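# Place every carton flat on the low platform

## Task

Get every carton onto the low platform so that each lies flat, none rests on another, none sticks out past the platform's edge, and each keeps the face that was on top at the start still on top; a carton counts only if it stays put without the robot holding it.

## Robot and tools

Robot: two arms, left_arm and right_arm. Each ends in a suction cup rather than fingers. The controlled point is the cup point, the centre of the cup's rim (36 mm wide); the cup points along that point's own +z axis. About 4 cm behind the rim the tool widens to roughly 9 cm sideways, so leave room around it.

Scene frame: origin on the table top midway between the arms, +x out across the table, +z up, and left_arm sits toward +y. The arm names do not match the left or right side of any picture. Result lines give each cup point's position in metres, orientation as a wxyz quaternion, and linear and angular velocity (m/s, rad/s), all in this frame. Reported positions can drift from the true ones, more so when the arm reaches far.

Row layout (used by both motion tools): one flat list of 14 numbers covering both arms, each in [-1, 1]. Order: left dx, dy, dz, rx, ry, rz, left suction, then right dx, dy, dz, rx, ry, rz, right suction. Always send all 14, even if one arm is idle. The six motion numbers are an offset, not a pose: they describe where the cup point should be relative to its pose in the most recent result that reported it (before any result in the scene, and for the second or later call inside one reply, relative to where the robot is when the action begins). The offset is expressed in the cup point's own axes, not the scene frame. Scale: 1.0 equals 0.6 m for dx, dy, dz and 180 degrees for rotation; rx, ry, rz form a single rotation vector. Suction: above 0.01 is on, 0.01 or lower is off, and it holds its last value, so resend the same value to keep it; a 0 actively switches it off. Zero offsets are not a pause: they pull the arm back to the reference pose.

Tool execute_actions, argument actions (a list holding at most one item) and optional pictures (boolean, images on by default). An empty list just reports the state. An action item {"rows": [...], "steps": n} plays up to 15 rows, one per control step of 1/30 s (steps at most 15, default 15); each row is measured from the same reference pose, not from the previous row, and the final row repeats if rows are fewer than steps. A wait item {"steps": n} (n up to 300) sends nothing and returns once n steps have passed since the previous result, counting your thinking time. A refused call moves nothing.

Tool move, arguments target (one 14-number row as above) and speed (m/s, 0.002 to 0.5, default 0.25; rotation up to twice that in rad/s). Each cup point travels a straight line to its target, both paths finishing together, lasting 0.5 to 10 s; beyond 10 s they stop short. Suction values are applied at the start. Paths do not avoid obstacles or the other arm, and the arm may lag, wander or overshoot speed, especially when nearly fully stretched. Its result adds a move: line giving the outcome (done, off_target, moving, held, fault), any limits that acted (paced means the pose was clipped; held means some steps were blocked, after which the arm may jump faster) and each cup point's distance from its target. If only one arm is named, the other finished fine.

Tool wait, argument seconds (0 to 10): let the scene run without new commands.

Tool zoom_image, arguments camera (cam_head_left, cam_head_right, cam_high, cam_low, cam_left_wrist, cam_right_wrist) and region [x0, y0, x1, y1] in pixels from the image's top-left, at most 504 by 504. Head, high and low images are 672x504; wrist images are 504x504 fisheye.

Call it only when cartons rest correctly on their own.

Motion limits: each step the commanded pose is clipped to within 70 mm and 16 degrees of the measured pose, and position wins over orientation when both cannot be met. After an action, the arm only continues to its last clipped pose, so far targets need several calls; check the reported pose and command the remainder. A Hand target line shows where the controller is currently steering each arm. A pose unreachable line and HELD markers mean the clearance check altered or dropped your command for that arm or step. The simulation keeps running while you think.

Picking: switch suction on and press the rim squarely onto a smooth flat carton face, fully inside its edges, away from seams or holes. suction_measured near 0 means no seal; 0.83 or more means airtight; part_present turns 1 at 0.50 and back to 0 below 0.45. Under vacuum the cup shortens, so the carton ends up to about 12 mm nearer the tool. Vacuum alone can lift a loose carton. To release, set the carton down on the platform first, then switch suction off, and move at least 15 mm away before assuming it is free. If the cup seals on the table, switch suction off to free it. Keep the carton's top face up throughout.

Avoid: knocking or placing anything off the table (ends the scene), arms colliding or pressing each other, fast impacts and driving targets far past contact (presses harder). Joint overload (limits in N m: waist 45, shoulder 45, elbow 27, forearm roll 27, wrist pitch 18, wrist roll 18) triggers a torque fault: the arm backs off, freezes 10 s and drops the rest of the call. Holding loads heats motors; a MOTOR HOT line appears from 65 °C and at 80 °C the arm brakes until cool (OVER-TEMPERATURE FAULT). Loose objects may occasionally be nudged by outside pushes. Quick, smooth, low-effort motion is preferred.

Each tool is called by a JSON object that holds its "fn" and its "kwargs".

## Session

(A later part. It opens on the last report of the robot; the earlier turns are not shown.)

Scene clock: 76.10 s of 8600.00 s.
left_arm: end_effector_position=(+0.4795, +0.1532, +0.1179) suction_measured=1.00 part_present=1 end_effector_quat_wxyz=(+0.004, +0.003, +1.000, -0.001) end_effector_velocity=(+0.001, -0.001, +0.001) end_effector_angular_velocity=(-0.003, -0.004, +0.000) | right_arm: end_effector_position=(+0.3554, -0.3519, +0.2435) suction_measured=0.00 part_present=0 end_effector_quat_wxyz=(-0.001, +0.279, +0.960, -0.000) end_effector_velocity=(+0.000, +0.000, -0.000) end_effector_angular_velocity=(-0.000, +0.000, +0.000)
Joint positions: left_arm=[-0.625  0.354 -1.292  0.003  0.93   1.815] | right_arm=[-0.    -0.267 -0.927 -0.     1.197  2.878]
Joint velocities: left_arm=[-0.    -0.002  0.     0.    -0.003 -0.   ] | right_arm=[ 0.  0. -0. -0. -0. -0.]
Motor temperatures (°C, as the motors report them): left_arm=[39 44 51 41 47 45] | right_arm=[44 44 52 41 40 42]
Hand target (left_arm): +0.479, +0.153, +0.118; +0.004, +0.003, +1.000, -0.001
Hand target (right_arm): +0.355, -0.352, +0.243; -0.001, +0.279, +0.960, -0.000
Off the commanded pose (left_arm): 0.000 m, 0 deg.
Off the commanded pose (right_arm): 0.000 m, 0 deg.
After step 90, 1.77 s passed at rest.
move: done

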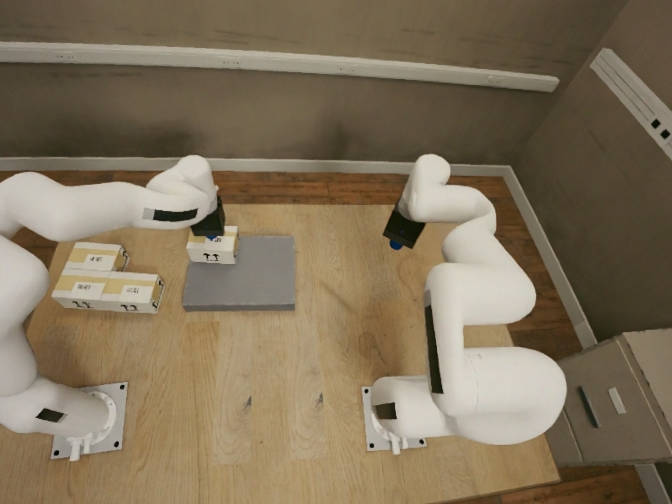

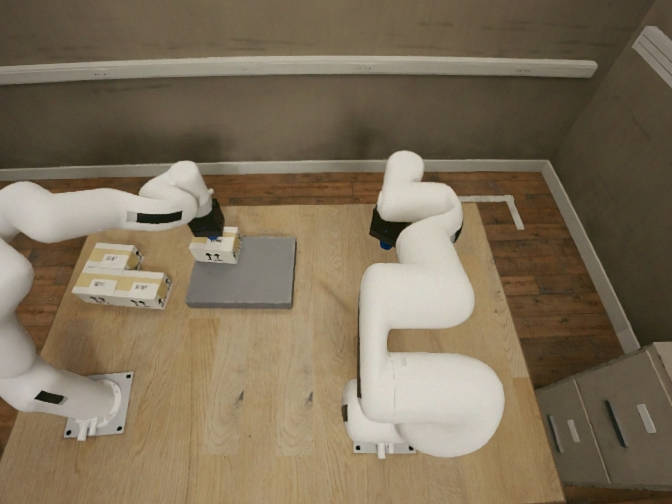

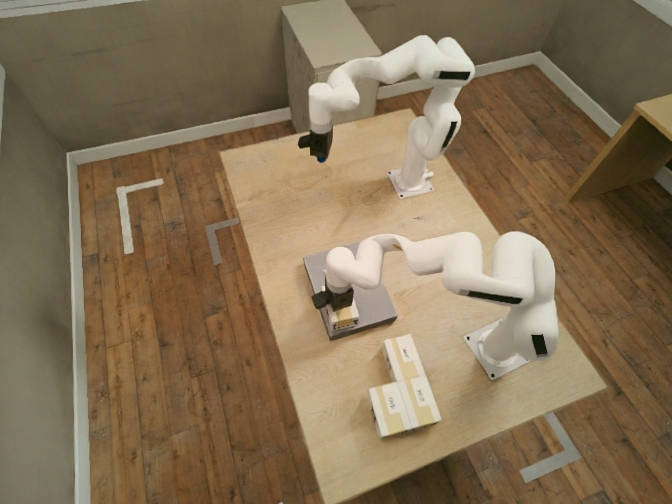

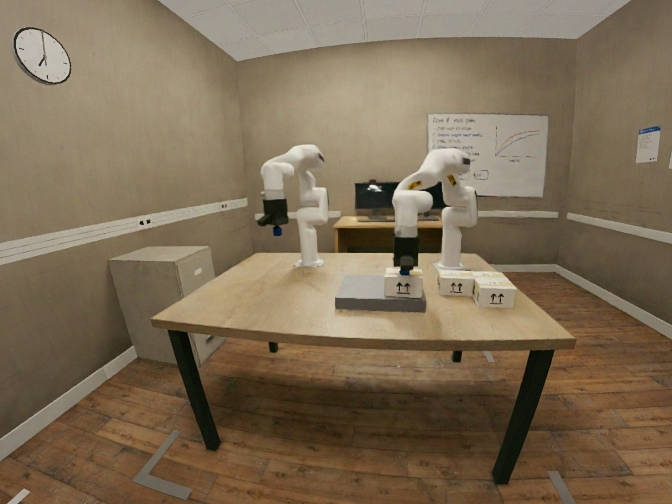

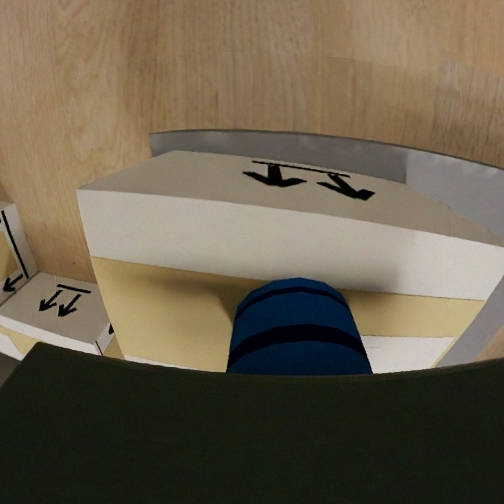

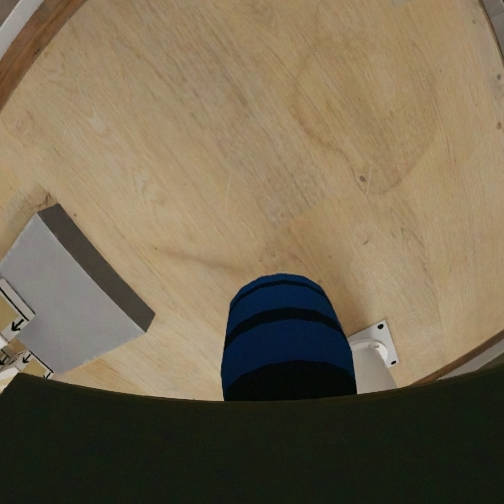

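{"fn": "move", "kwargs": {"target": [0,0,0.012,0,0,0,1,0,0,0,0,0,0,0], "speed": 0.02}}

{"fn": "execute_actions", "kwargs": {"actions": [{"rows":[[0,0,0,0,0,0,0,0,0,0,0,0,0,0]],"steps":8}], "pictures": false}}

{"fn": "move", "kwargs": {"target": [0,0,-0.25,0,0,0,0,0,0,0,0,0,0,0], "speed": 0.15}}

Scene clock: 82.37 s of 8600.00 s.
left_arm: end_effector_position=(+0.4812, +0.1522, +0.1141) suction_measured=1.00 part_present=1 end_effector_quat_wxyz=(+0.007, +0.003, +1.000, -0.003) end_effector_velocity=(-0.001, -0.000, -0.001) end_effector_angular_velocity=(+0.001, +0.001, -0.001) | right_arm: end_effector_position=(+0.3554, -0.3519, +0.2435) suction_measured=0.00 part_present=0 end_effector_quat_wxyz=(-0.001, +0.279, +0.960, -0.000) end_effector_velocity=(+0.000, -0.000, +0.000) end_effector_angular_velocity=(-0.000, -0.001, +0.001)
Joint positions: left_arm=[-0.625  0.361 -1.288  0.003  0.912  1.815] | right_arm=[-0.    -0.267 -0.927 -0.     1.197  2.878]
Joint velocities: left_arm=[-0.001  0.001  0.002  0.    -0.002  0.   ] | right_arm=[-0.    -0.    -0.    -0.    -0.    -0.001]
Motor temperatures (°C, as the motors report them): left_arm=[39 44 51 41 47 45] | right_arm=[44 44 52 41 40 42]
Hand target (left_arm): +0.479, +0.153, +0.111; +0.004, +0.003, +1.000, -0.001
Hand target (right_arm): +0.355, -0.352, +0.243; -0.001, +0.279, +0.960, -0.000
Off the commanded pose (left_arm): 0.004 m, 0 deg.
Off the commanded pose (right_arm): 0.000 m, 0 deg.
After step 90, 2.57 s passed at rest.
move: off_target (left_arm)

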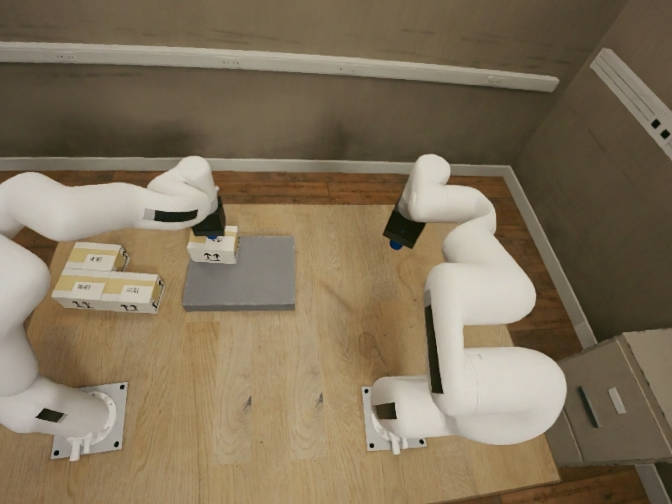

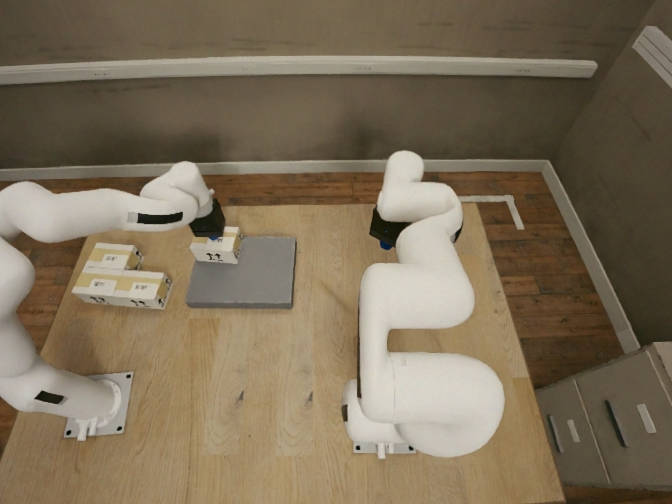

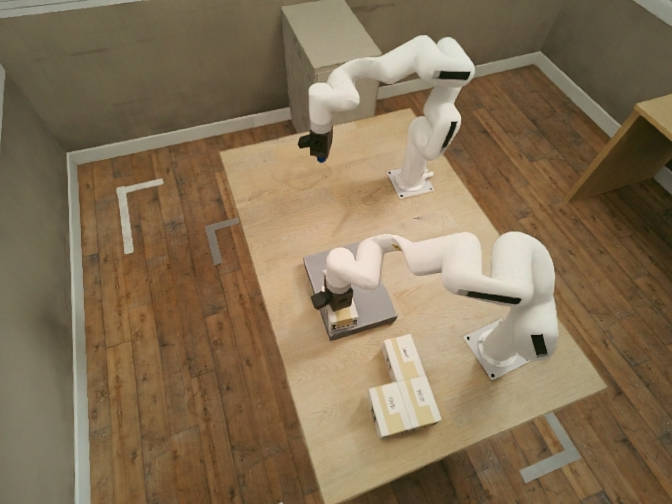

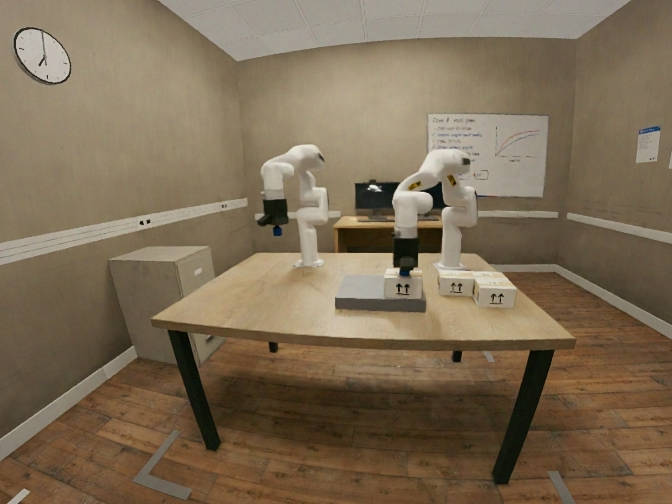

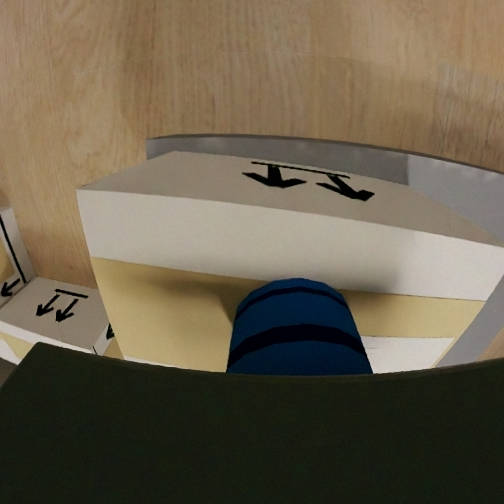

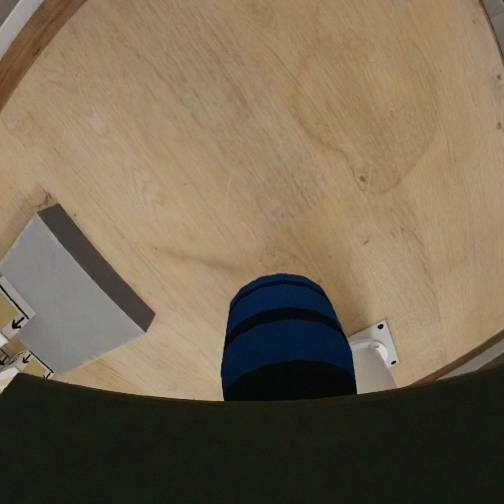

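Scene clock: 82.63 s of 8600.00 s.
left_arm: end_effector_position=(+0.4817, +0.1519, +0.1146) suction_measured=0.01 part_present=0 end_effector_quat_wxyz=(+0.008, +0.003, +1.000, -0.003) end_effector_velocity=(-0.001, +0.000, -0.000) end_effector_angular_velocity=(+0.002, +0.003, -0.001) | right_arm: end_effector_position=(+0.3554, -0.3519, +0.2435) suction_measured=0.00 part_present=0 end_effector_quat_wxyz=(-0.001, +0.279, +0.960, -0.000) end_effector_velocity=(-0.000, +0.000, +0.000) end_effector_angular_velocity=(-0.000, +0.000, -0.000)
Joint positions: left_arm=[-0.625  0.361 -1.289  0.003  0.911  1.815] | right_arm=[-0.    -0.267 -0.927 -0.     1.197  2.878]
Joint velocities: left_arm=[-0.    -0.001  0.001  0.     0.003  0.   ] | right_arm=[ 0.    -0.001  0.    -0.     0.001  0.001]
Motor temperatures (°C, as the motors report them): left_arm=[39 44 50 41 47 45] | right_arm=[44 44 52 41 40 42]
Hand target (left_arm): +0.481, +0.152, +0.114; +0.007, +0.003, +1.000, -0.003
Hand target (right_arm): +0.355, -0.352, +0.243; -0.001, +0.279, +0.960, -0.000
Off the commanded pose (left_arm): 0.001 m, 0 deg.
Off the commanded pose (right_arm): 0.000 m, 0 deg.
Steps of this call (steps 1 to 8: all 8 steps of this action). Readings (end_effector_position | what the end effector reports):
1: left_arm (+0.4812, +0.1522, +0.1140) | right_arm (+0.3554, -0.3519, +0.2435) | left_arm suction_measured=0.91 part_present=1 | right_arm suction_measured=0.00 part_present=0
2: left_arm (+0.4813, +0.1521, +0.1144) | right_arm (+0.3554, -0.3519, +0.2435) | left_arm suction_measured=0.51 part_present=1 | right_arm suction_measured=0.00 part_present=0
4: left_arm (+0.4813, +0.1521, +0.1146) | right_arm (+0.3554, -0.3519, +0.2435) | left_arm suction_measured=0.01 part_present=0 | right_arm suction_measured=0.00 part_present=0
8: the state above

Scene clock: 84.27 s of 8600.00 s.
left_arm: end_effector_position=(+0.4797, +0.1534, +0.2637) suction_measured=0.01 part_present=0 end_effector_quat_wxyz=(+0.007, +0.002, +1.000, -0.002) end_effector_velocity=(+0.002, -0.002, +0.007) end_effector_angular_velocity=(-0.007, -0.011, -0.001) | right_arm: end_effector_position=(+0.3554, -0.3519, +0.2435) suction_measured=0.00 part_present=0 end_effector_quat_wxyz=(-0.001, +0.279, +0.960, -0.000) end_effector_velocity=(-0.000, +0.000, -0.000) end_effector_angular_velocity=(+0.000, +0.001, +0.000)
Joint positions: left_arm=[-0.625  0.235 -1.553  0.003  1.303  1.815] | right_arm=[-0.    -0.267 -0.927 -0.     1.197  2.878]
Joint velocities: left_arm=[-0.001 -0.004 -0.011 -0.     0.001  0.   ] | right_arm=[ 0.     0.    -0.     0.     0.001 -0.   ]
Motor temperatures (°C, as the motors report them): left_arm=[39 44 50 41 47 45] | right_arm=[44 44 52 41 40 42]
Hand target (left_arm): +0.480, +0.153, +0.265; +0.008, +0.002, +1.000, -0.003
Hand target (right_arm): +0.355, -0.352, +0.243; -0.001, +0.279, +0.960, -0.000
Off the commanded pose (left_arm): 0.001 m, 0 deg.
Off the commanded pose (right_arm): 0.000 m, 0 deg.
move: done

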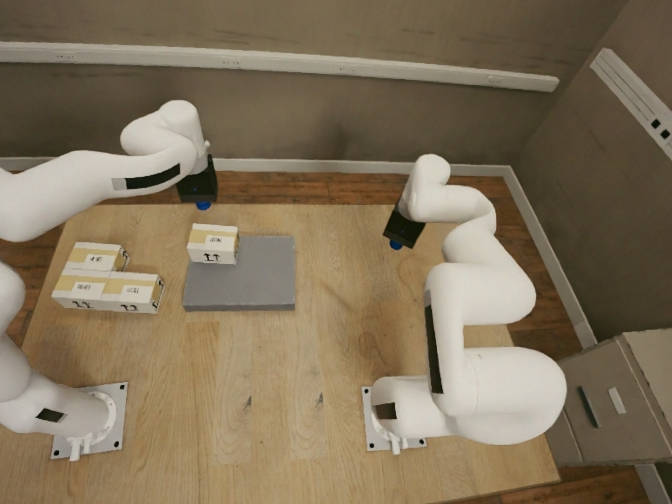

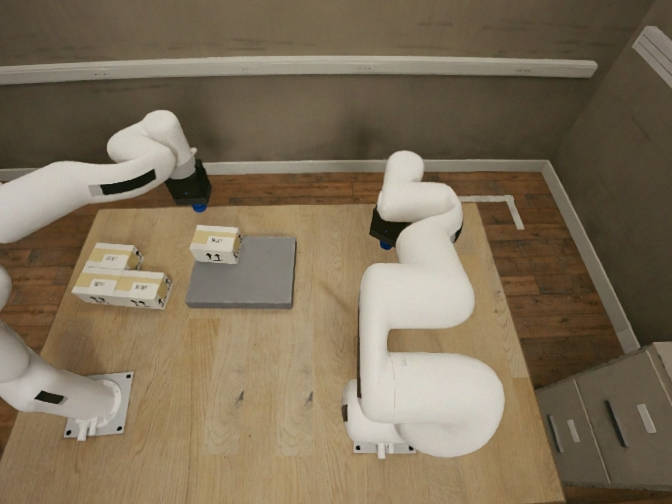

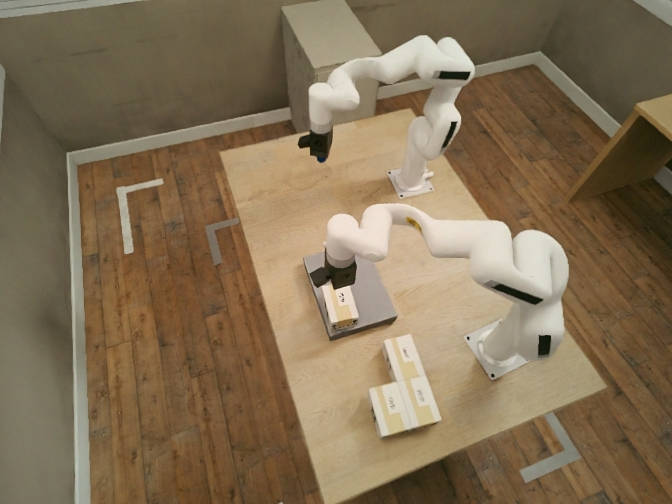

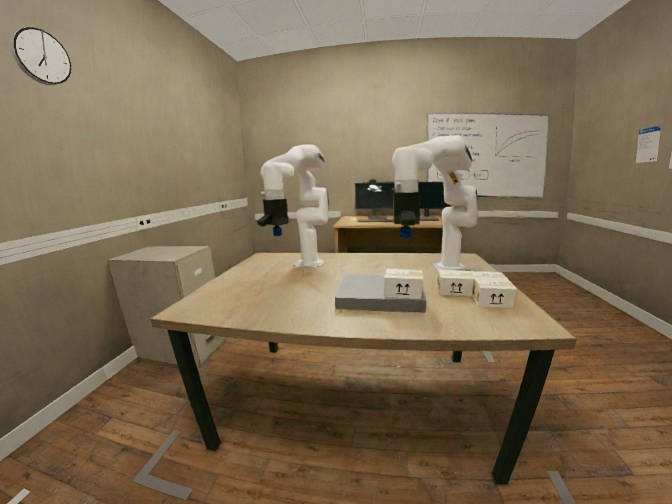

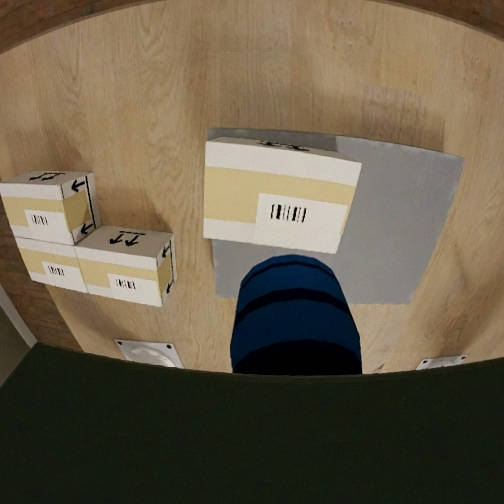

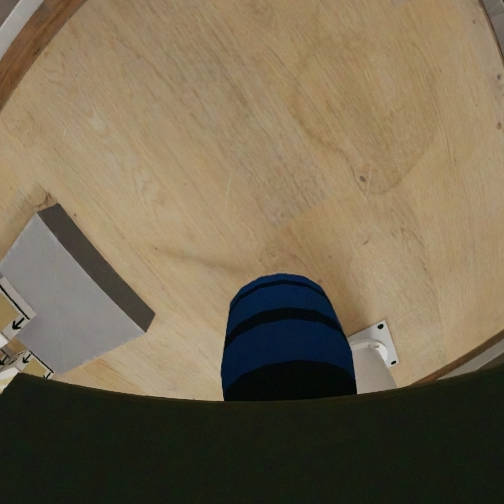

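{"fn": "move", "kwargs": {"target": [0.205,0.365,0.21,0,0,0,0,0,0,0,0,0,0,0]}}

Scene clock: 96.20 s of 8600.00 s.
left_arm: end_effector_position=(+0.3600, +0.3726, +0.1361) suction_measured=0.01 part_present=0 end_effector_quat_wxyz=(+0.008, +0.003, +1.000, -0.001) end_effector_velocity=(-0.003, +0.002, -0.003) end_effector_angular_velocity=(+0.000, +0.007, +0.000) | right_arm: end_effector_position=(+0.3554, -0.3519, +0.2435) suction_measured=0.00 part_present=0 end_effector_quat_wxyz=(-0.001, +0.279, +0.960, -0.000) end_effector_velocity=(-0.000, +0.000, -0.000) end_effector_angular_velocity=(+0.000, +0.001, +0.001)
Joint positions: left_arm=[-0.263 -0.31  -0.561  0.     0.855  2.179] | right_arm=[-0.    -0.267 -0.927 -0.     1.197  2.878]
Joint velocities: left_arm=[ 0.005 -0.002  0.01  -0.001 -0.001  0.005] | right_arm=[ 0.     0.    -0.    -0.     0.001 -0.001]
Motor temperatures (°C, as the motors report them): left_arm=[39 44 51 41 47 45] | right_arm=[44 44 52 41 40 42]
Hand target (left_arm): +0.360, +0.373, +0.136; +0.007, +0.003, +1.000, -0.001
Hand target (right_arm): +0.355, -0.352, +0.243; -0.001, +0.279, +0.960, -0.000
Off the commanded pose (left_arm): 0.001 m, 0 deg.
Off the commanded pose (right_arm): 0.000 m, 0 deg.
After step 90, 7.37 s passed at rest.
move: done

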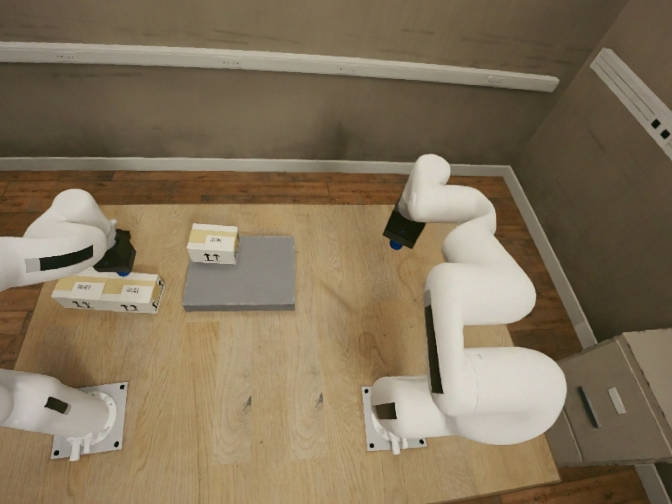

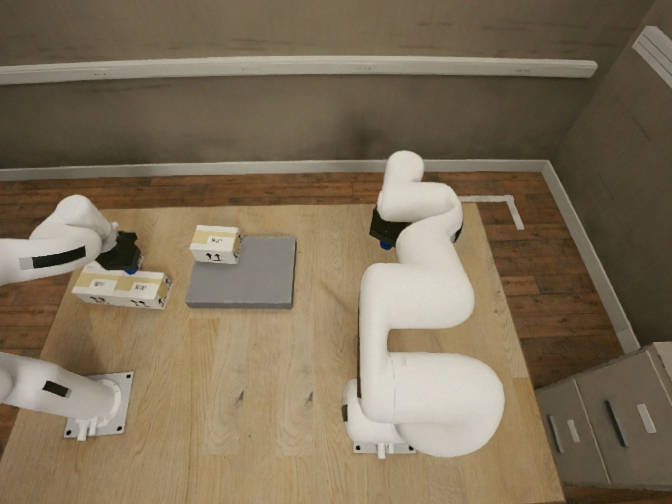

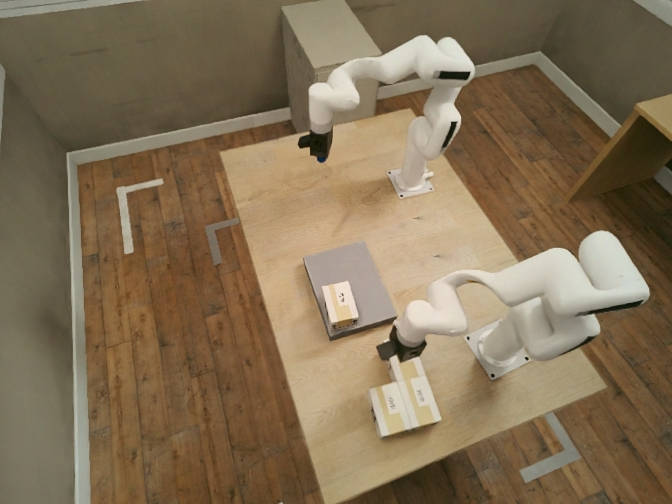

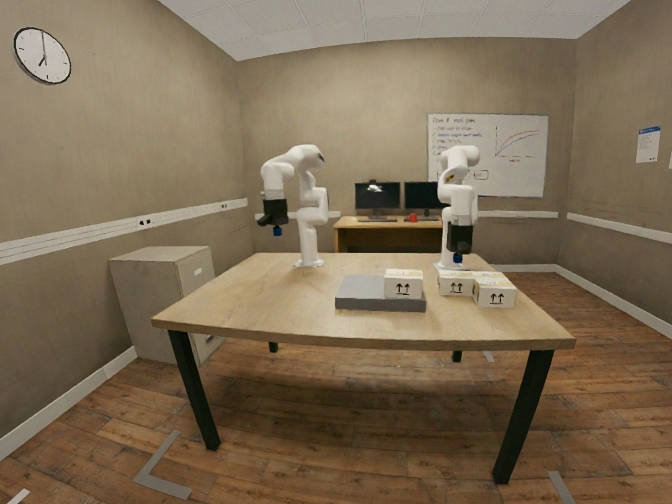

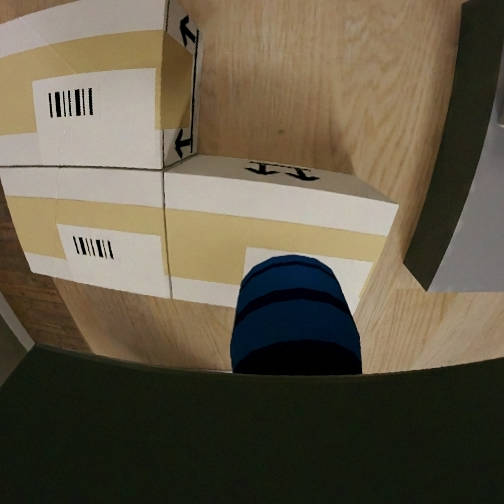

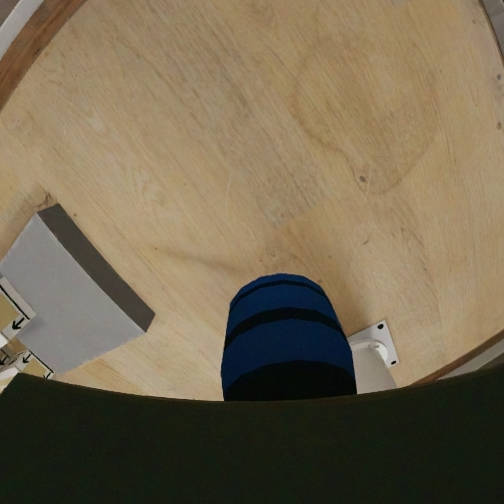

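{"fn": "move", "kwargs": {"target": [-0.012,0,0.098,0,0,0,1,0,0,0,0,0,0,0], "speed": 0.04}}

{"fn": "move", "kwargs": {"target": [0,0,-0.25,0,0,-0.012,1,0,0,0,0,0,0,0], "speed": 0.15}}

Scene clock: 102.67 s of 8600.00 s.
left_arm: end_effector_position=(+0.3675, +0.3722, +0.0770) suction_measured=0.86 part_present=1 end_effector_quat_wxyz=(+0.007, +0.004, +1.000, -0.001) end_effector_velocity=(-0.012, +0.002, -0.008) end_effector_angular_velocity=(+0.005, +0.028, -0.001) | right_arm: end_effector_position=(+0.3554, -0.3519, +0.2435) suction_measured=0.00 part_present=0 end_effector_quat_wxyz=(-0.001, +0.279, +0.960, -0.000) end_effector_velocity=(-0.000, +0.000, +0.000) end_effector_angular_velocity=(+0.000, -0.000, +0.000)
Joint positions: left_arm=[-0.26  -0.144 -0.519 -0.001  0.648  2.183] | right_arm=[-0.    -0.267 -0.927 -0.     1.197  2.878]
Joint velocities: left_arm=[-0.001  0.001  0.02   0.     0.008  0.   ] | right_arm=[ 0.    -0.001  0.     0.     0.     0.   ]
Motor temperatures (°C, as the motors report them): left_arm=[39 43 50 41 47 45] | right_arm=[44 44 52 41 40 42]
Hand target (left_arm): +0.368, +0.372, +0.077; +0.008, +0.004, +1.000, -0.001
Hand target (right_arm): +0.355, -0.352, +0.243; -0.001, +0.279, +0.960, -0.000
Off the commanded pose (left_arm): 0.001 m, 0 deg.
Off the commanded pose (right_arm): 0.000 m, 0 deg.
After step 90, 1.67 s passed at rest.
move: done

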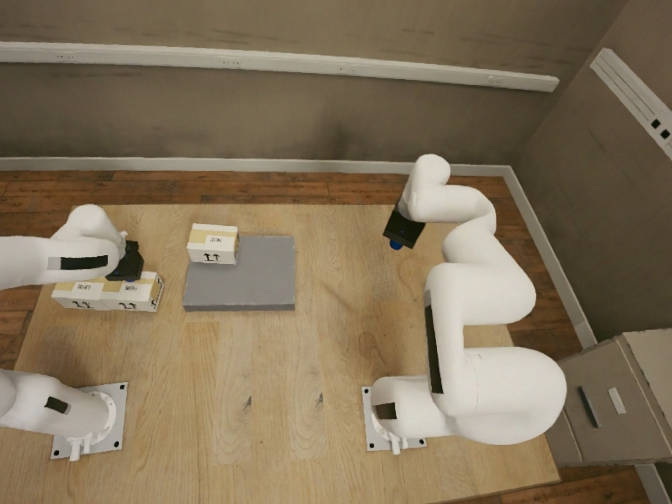

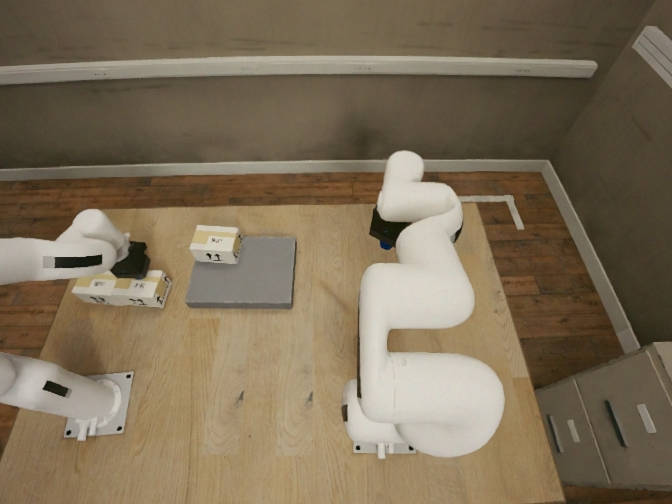

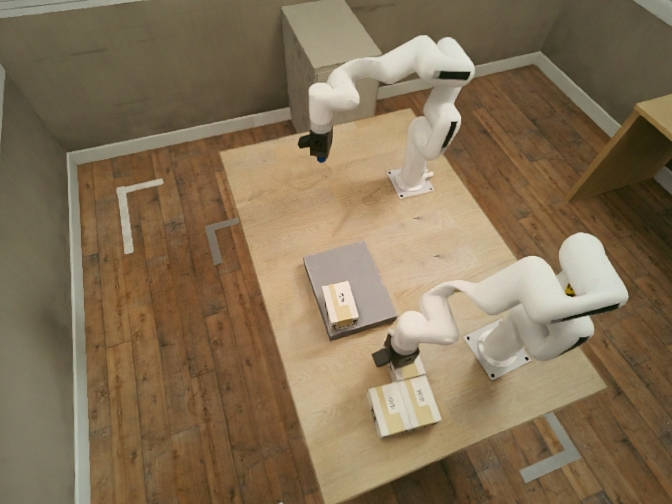

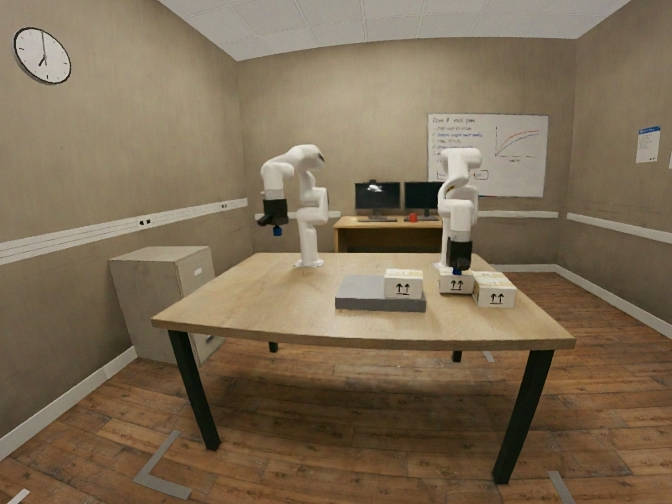

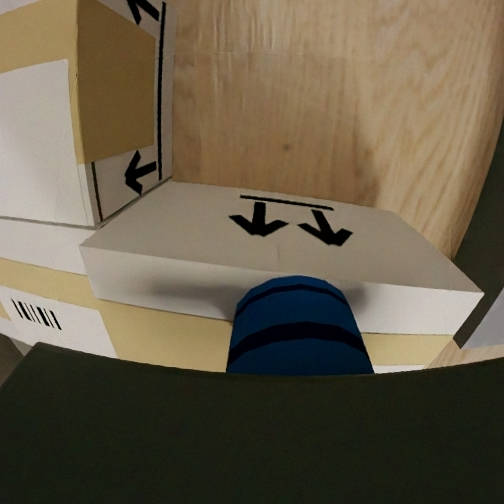

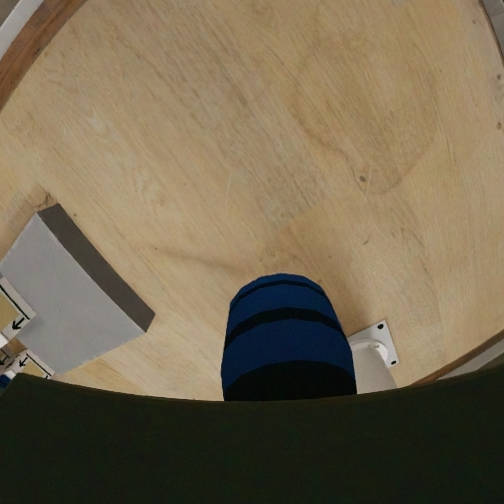

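Scene clock: 104.03 s of 8600.00 s.
left_arm: end_effector_position=(+0.3655, +0.3733, +0.2264) suction_measured=1.00 part_present=1 end_effector_quat_wxyz=(+0.006, -0.016, +1.000, -0.001) end_effector_velocity=(+0.001, -0.000, +0.003) end_effector_angular_velocity=(-0.001, -0.004, +0.000) | right_arm: end_effector_position=(+0.3554, -0.3519, +0.2435) suction_measured=0.00 part_present=0 end_effector_quat_wxyz=(-0.001, +0.279, +0.960, -0.000) end_effector_velocity=(+0.000, +0.000, +0.000) end_effector_angular_velocity=(+0.000, -0.001, +0.000)
Joint positions: left_arm=[-0.259 -0.404 -0.755  0.001  1.146  2.145] | right_arm=[-0.    -0.267 -0.927 -0.     1.197  2.878]
Joint velocities: left_arm=[-0.    -0.002 -0.006 -0.     0.004 -0.   ] | right_arm=[ 0.    -0.    -0.     0.    -0.001 -0.   ]
Motor temperatures (°C, as the motors report them): left_arm=[39 43 50 41 47 45] | right_arm=[44 44 52 41 40 42]
Hand target (left_arm): +0.366, +0.373, +0.227; +0.007, -0.016, +1.000, -0.001
Hand target (right_arm): +0.355, -0.352, +0.243; -0.001, +0.279, +0.960, -0.000
Off the commanded pose (left_arm): 0.001 m, 0 deg.
Off the commanded pose (right_arm): 0.000 m, 0 deg.
move: done

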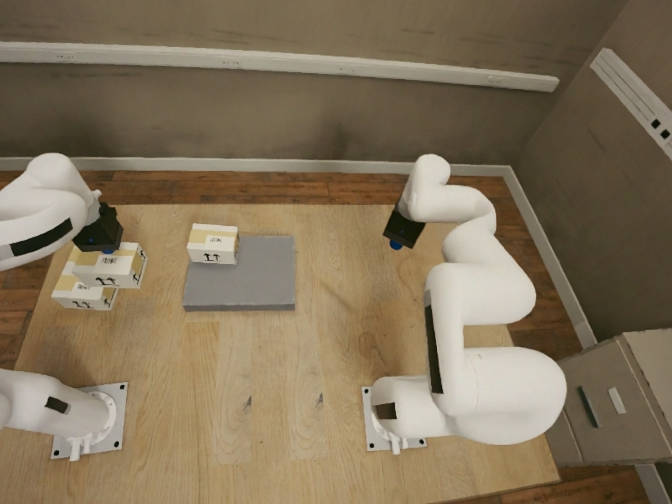

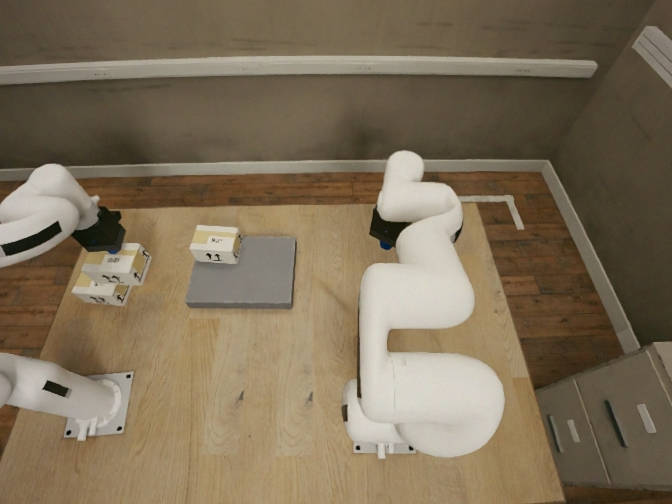

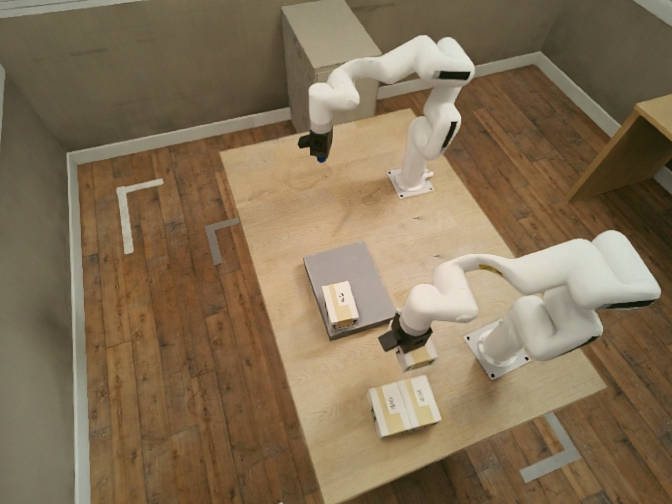

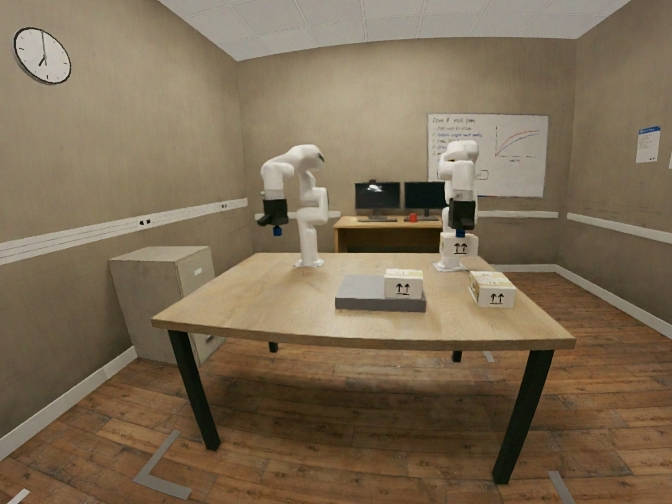

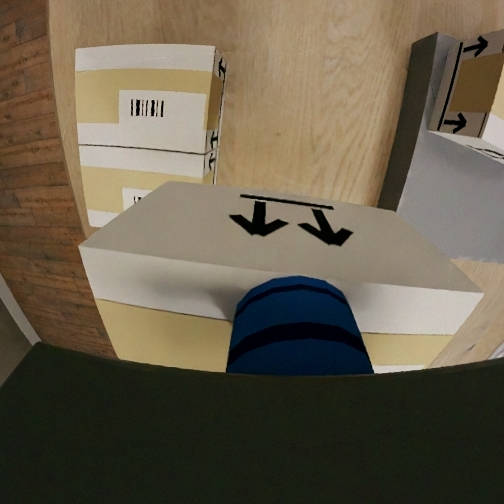

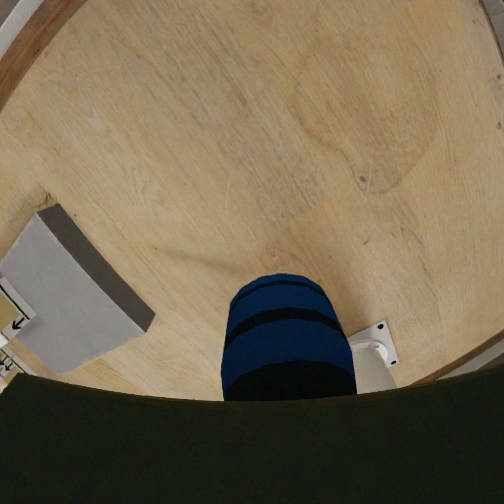

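{"fn": "move", "kwargs": {"target": [-0.215,-0.62,0.05,0,0,0,1,0,0,0,0,0,0,0], "speed": 0.2}}

Scene clock: 114.17 s of 8600.00 s.
left_arm: end_effector_position=(+0.5059, +0.0047, +0.1991) suction_measured=1.00 part_present=1 end_effector_quat_wxyz=(+0.006, -0.016, +1.000, -0.003) end_effector_velocity=(-0.000, -0.001, -0.002) end_effector_angular_velocity=(+0.005, +0.006, -0.001) | right_arm: end_effector_position=(+0.3554, -0.3519, +0.2435) suction_measured=0.00 part_present=0 end_effector_quat_wxyz=(-0.001, +0.279, +0.960, -0.000) end_effector_velocity=(-0.000, -0.000, -0.000) end_effector_angular_velocity=(-0.000, +0.001, -0.001)
Joint positions: left_arm=[-0.798  0.719 -2.096  0.004  1.363  1.604] | right_arm=[-0.    -0.267 -0.927 -0.     1.197  2.878]
Joint velocities: left_arm=[-0.002  0.016 -0.022 -0.     0.015 -0.   ] | right_arm=[-0.     0.001  0.    -0.     0.     0.001]
Motor temperatures (°C, as the motors report them): left_arm=[39 43 51 41 47 45] | right_arm=[44 44 52 41 40 42]
Hand target (left_arm): +0.506, +0.004, +0.199; +0.006, -0.016, +1.000, -0.003
Hand target (right_arm): +0.355, -0.352, +0.243; -0.001, +0.279, +0.960, -0.000
Off the commanded pose (left_arm): 0.001 m, 0 deg.
Off the commanded pose (right_arm): 0.000 m, 0 deg.
After step 90, 4.63 s passed at rest.
move: done

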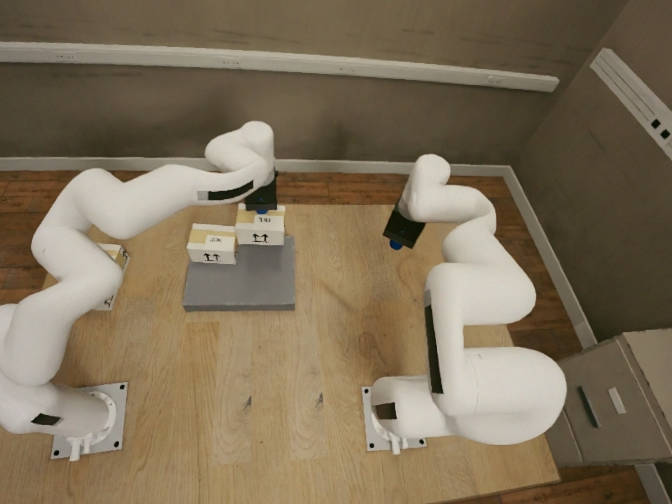

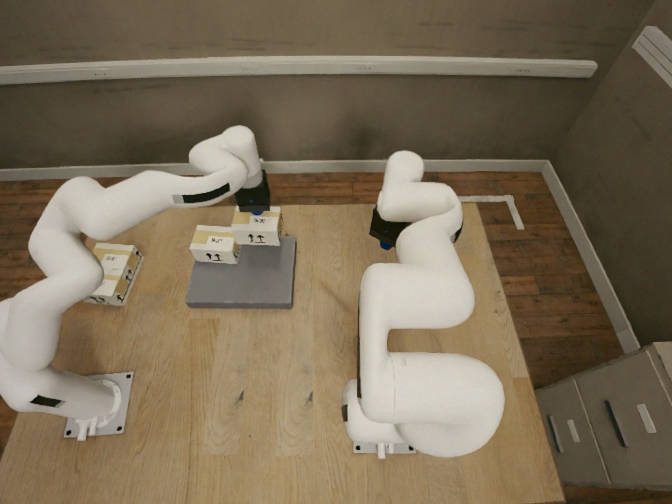

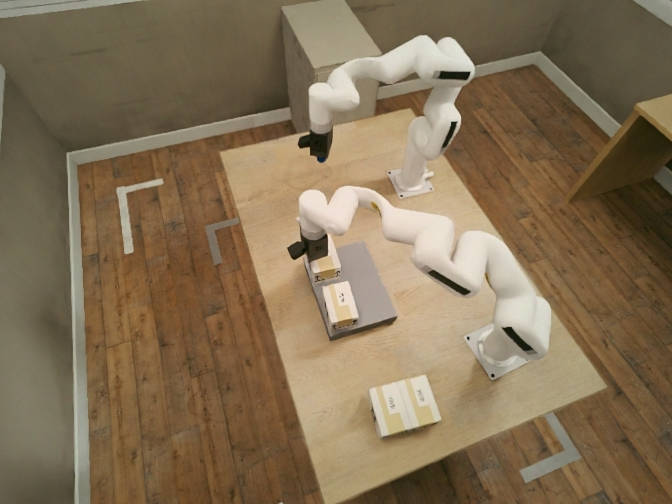

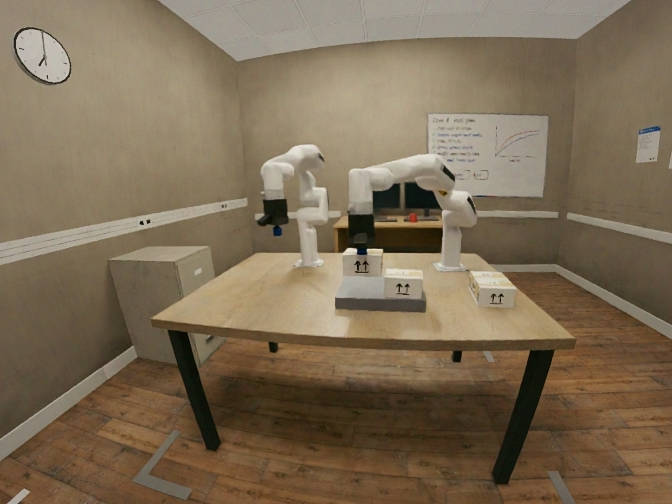

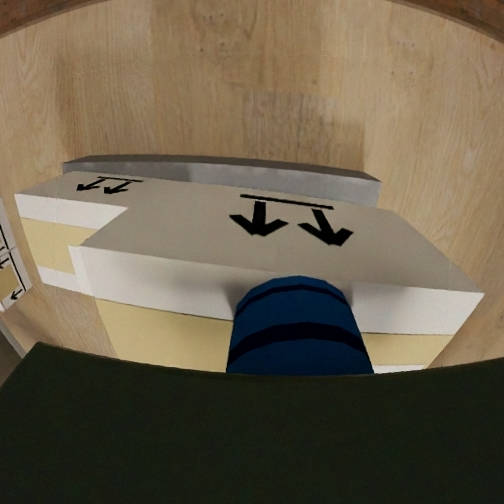

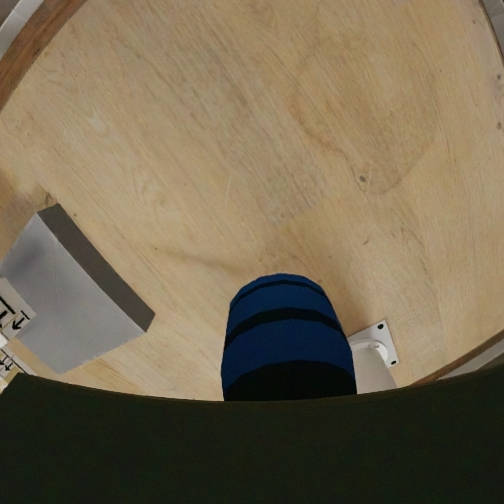

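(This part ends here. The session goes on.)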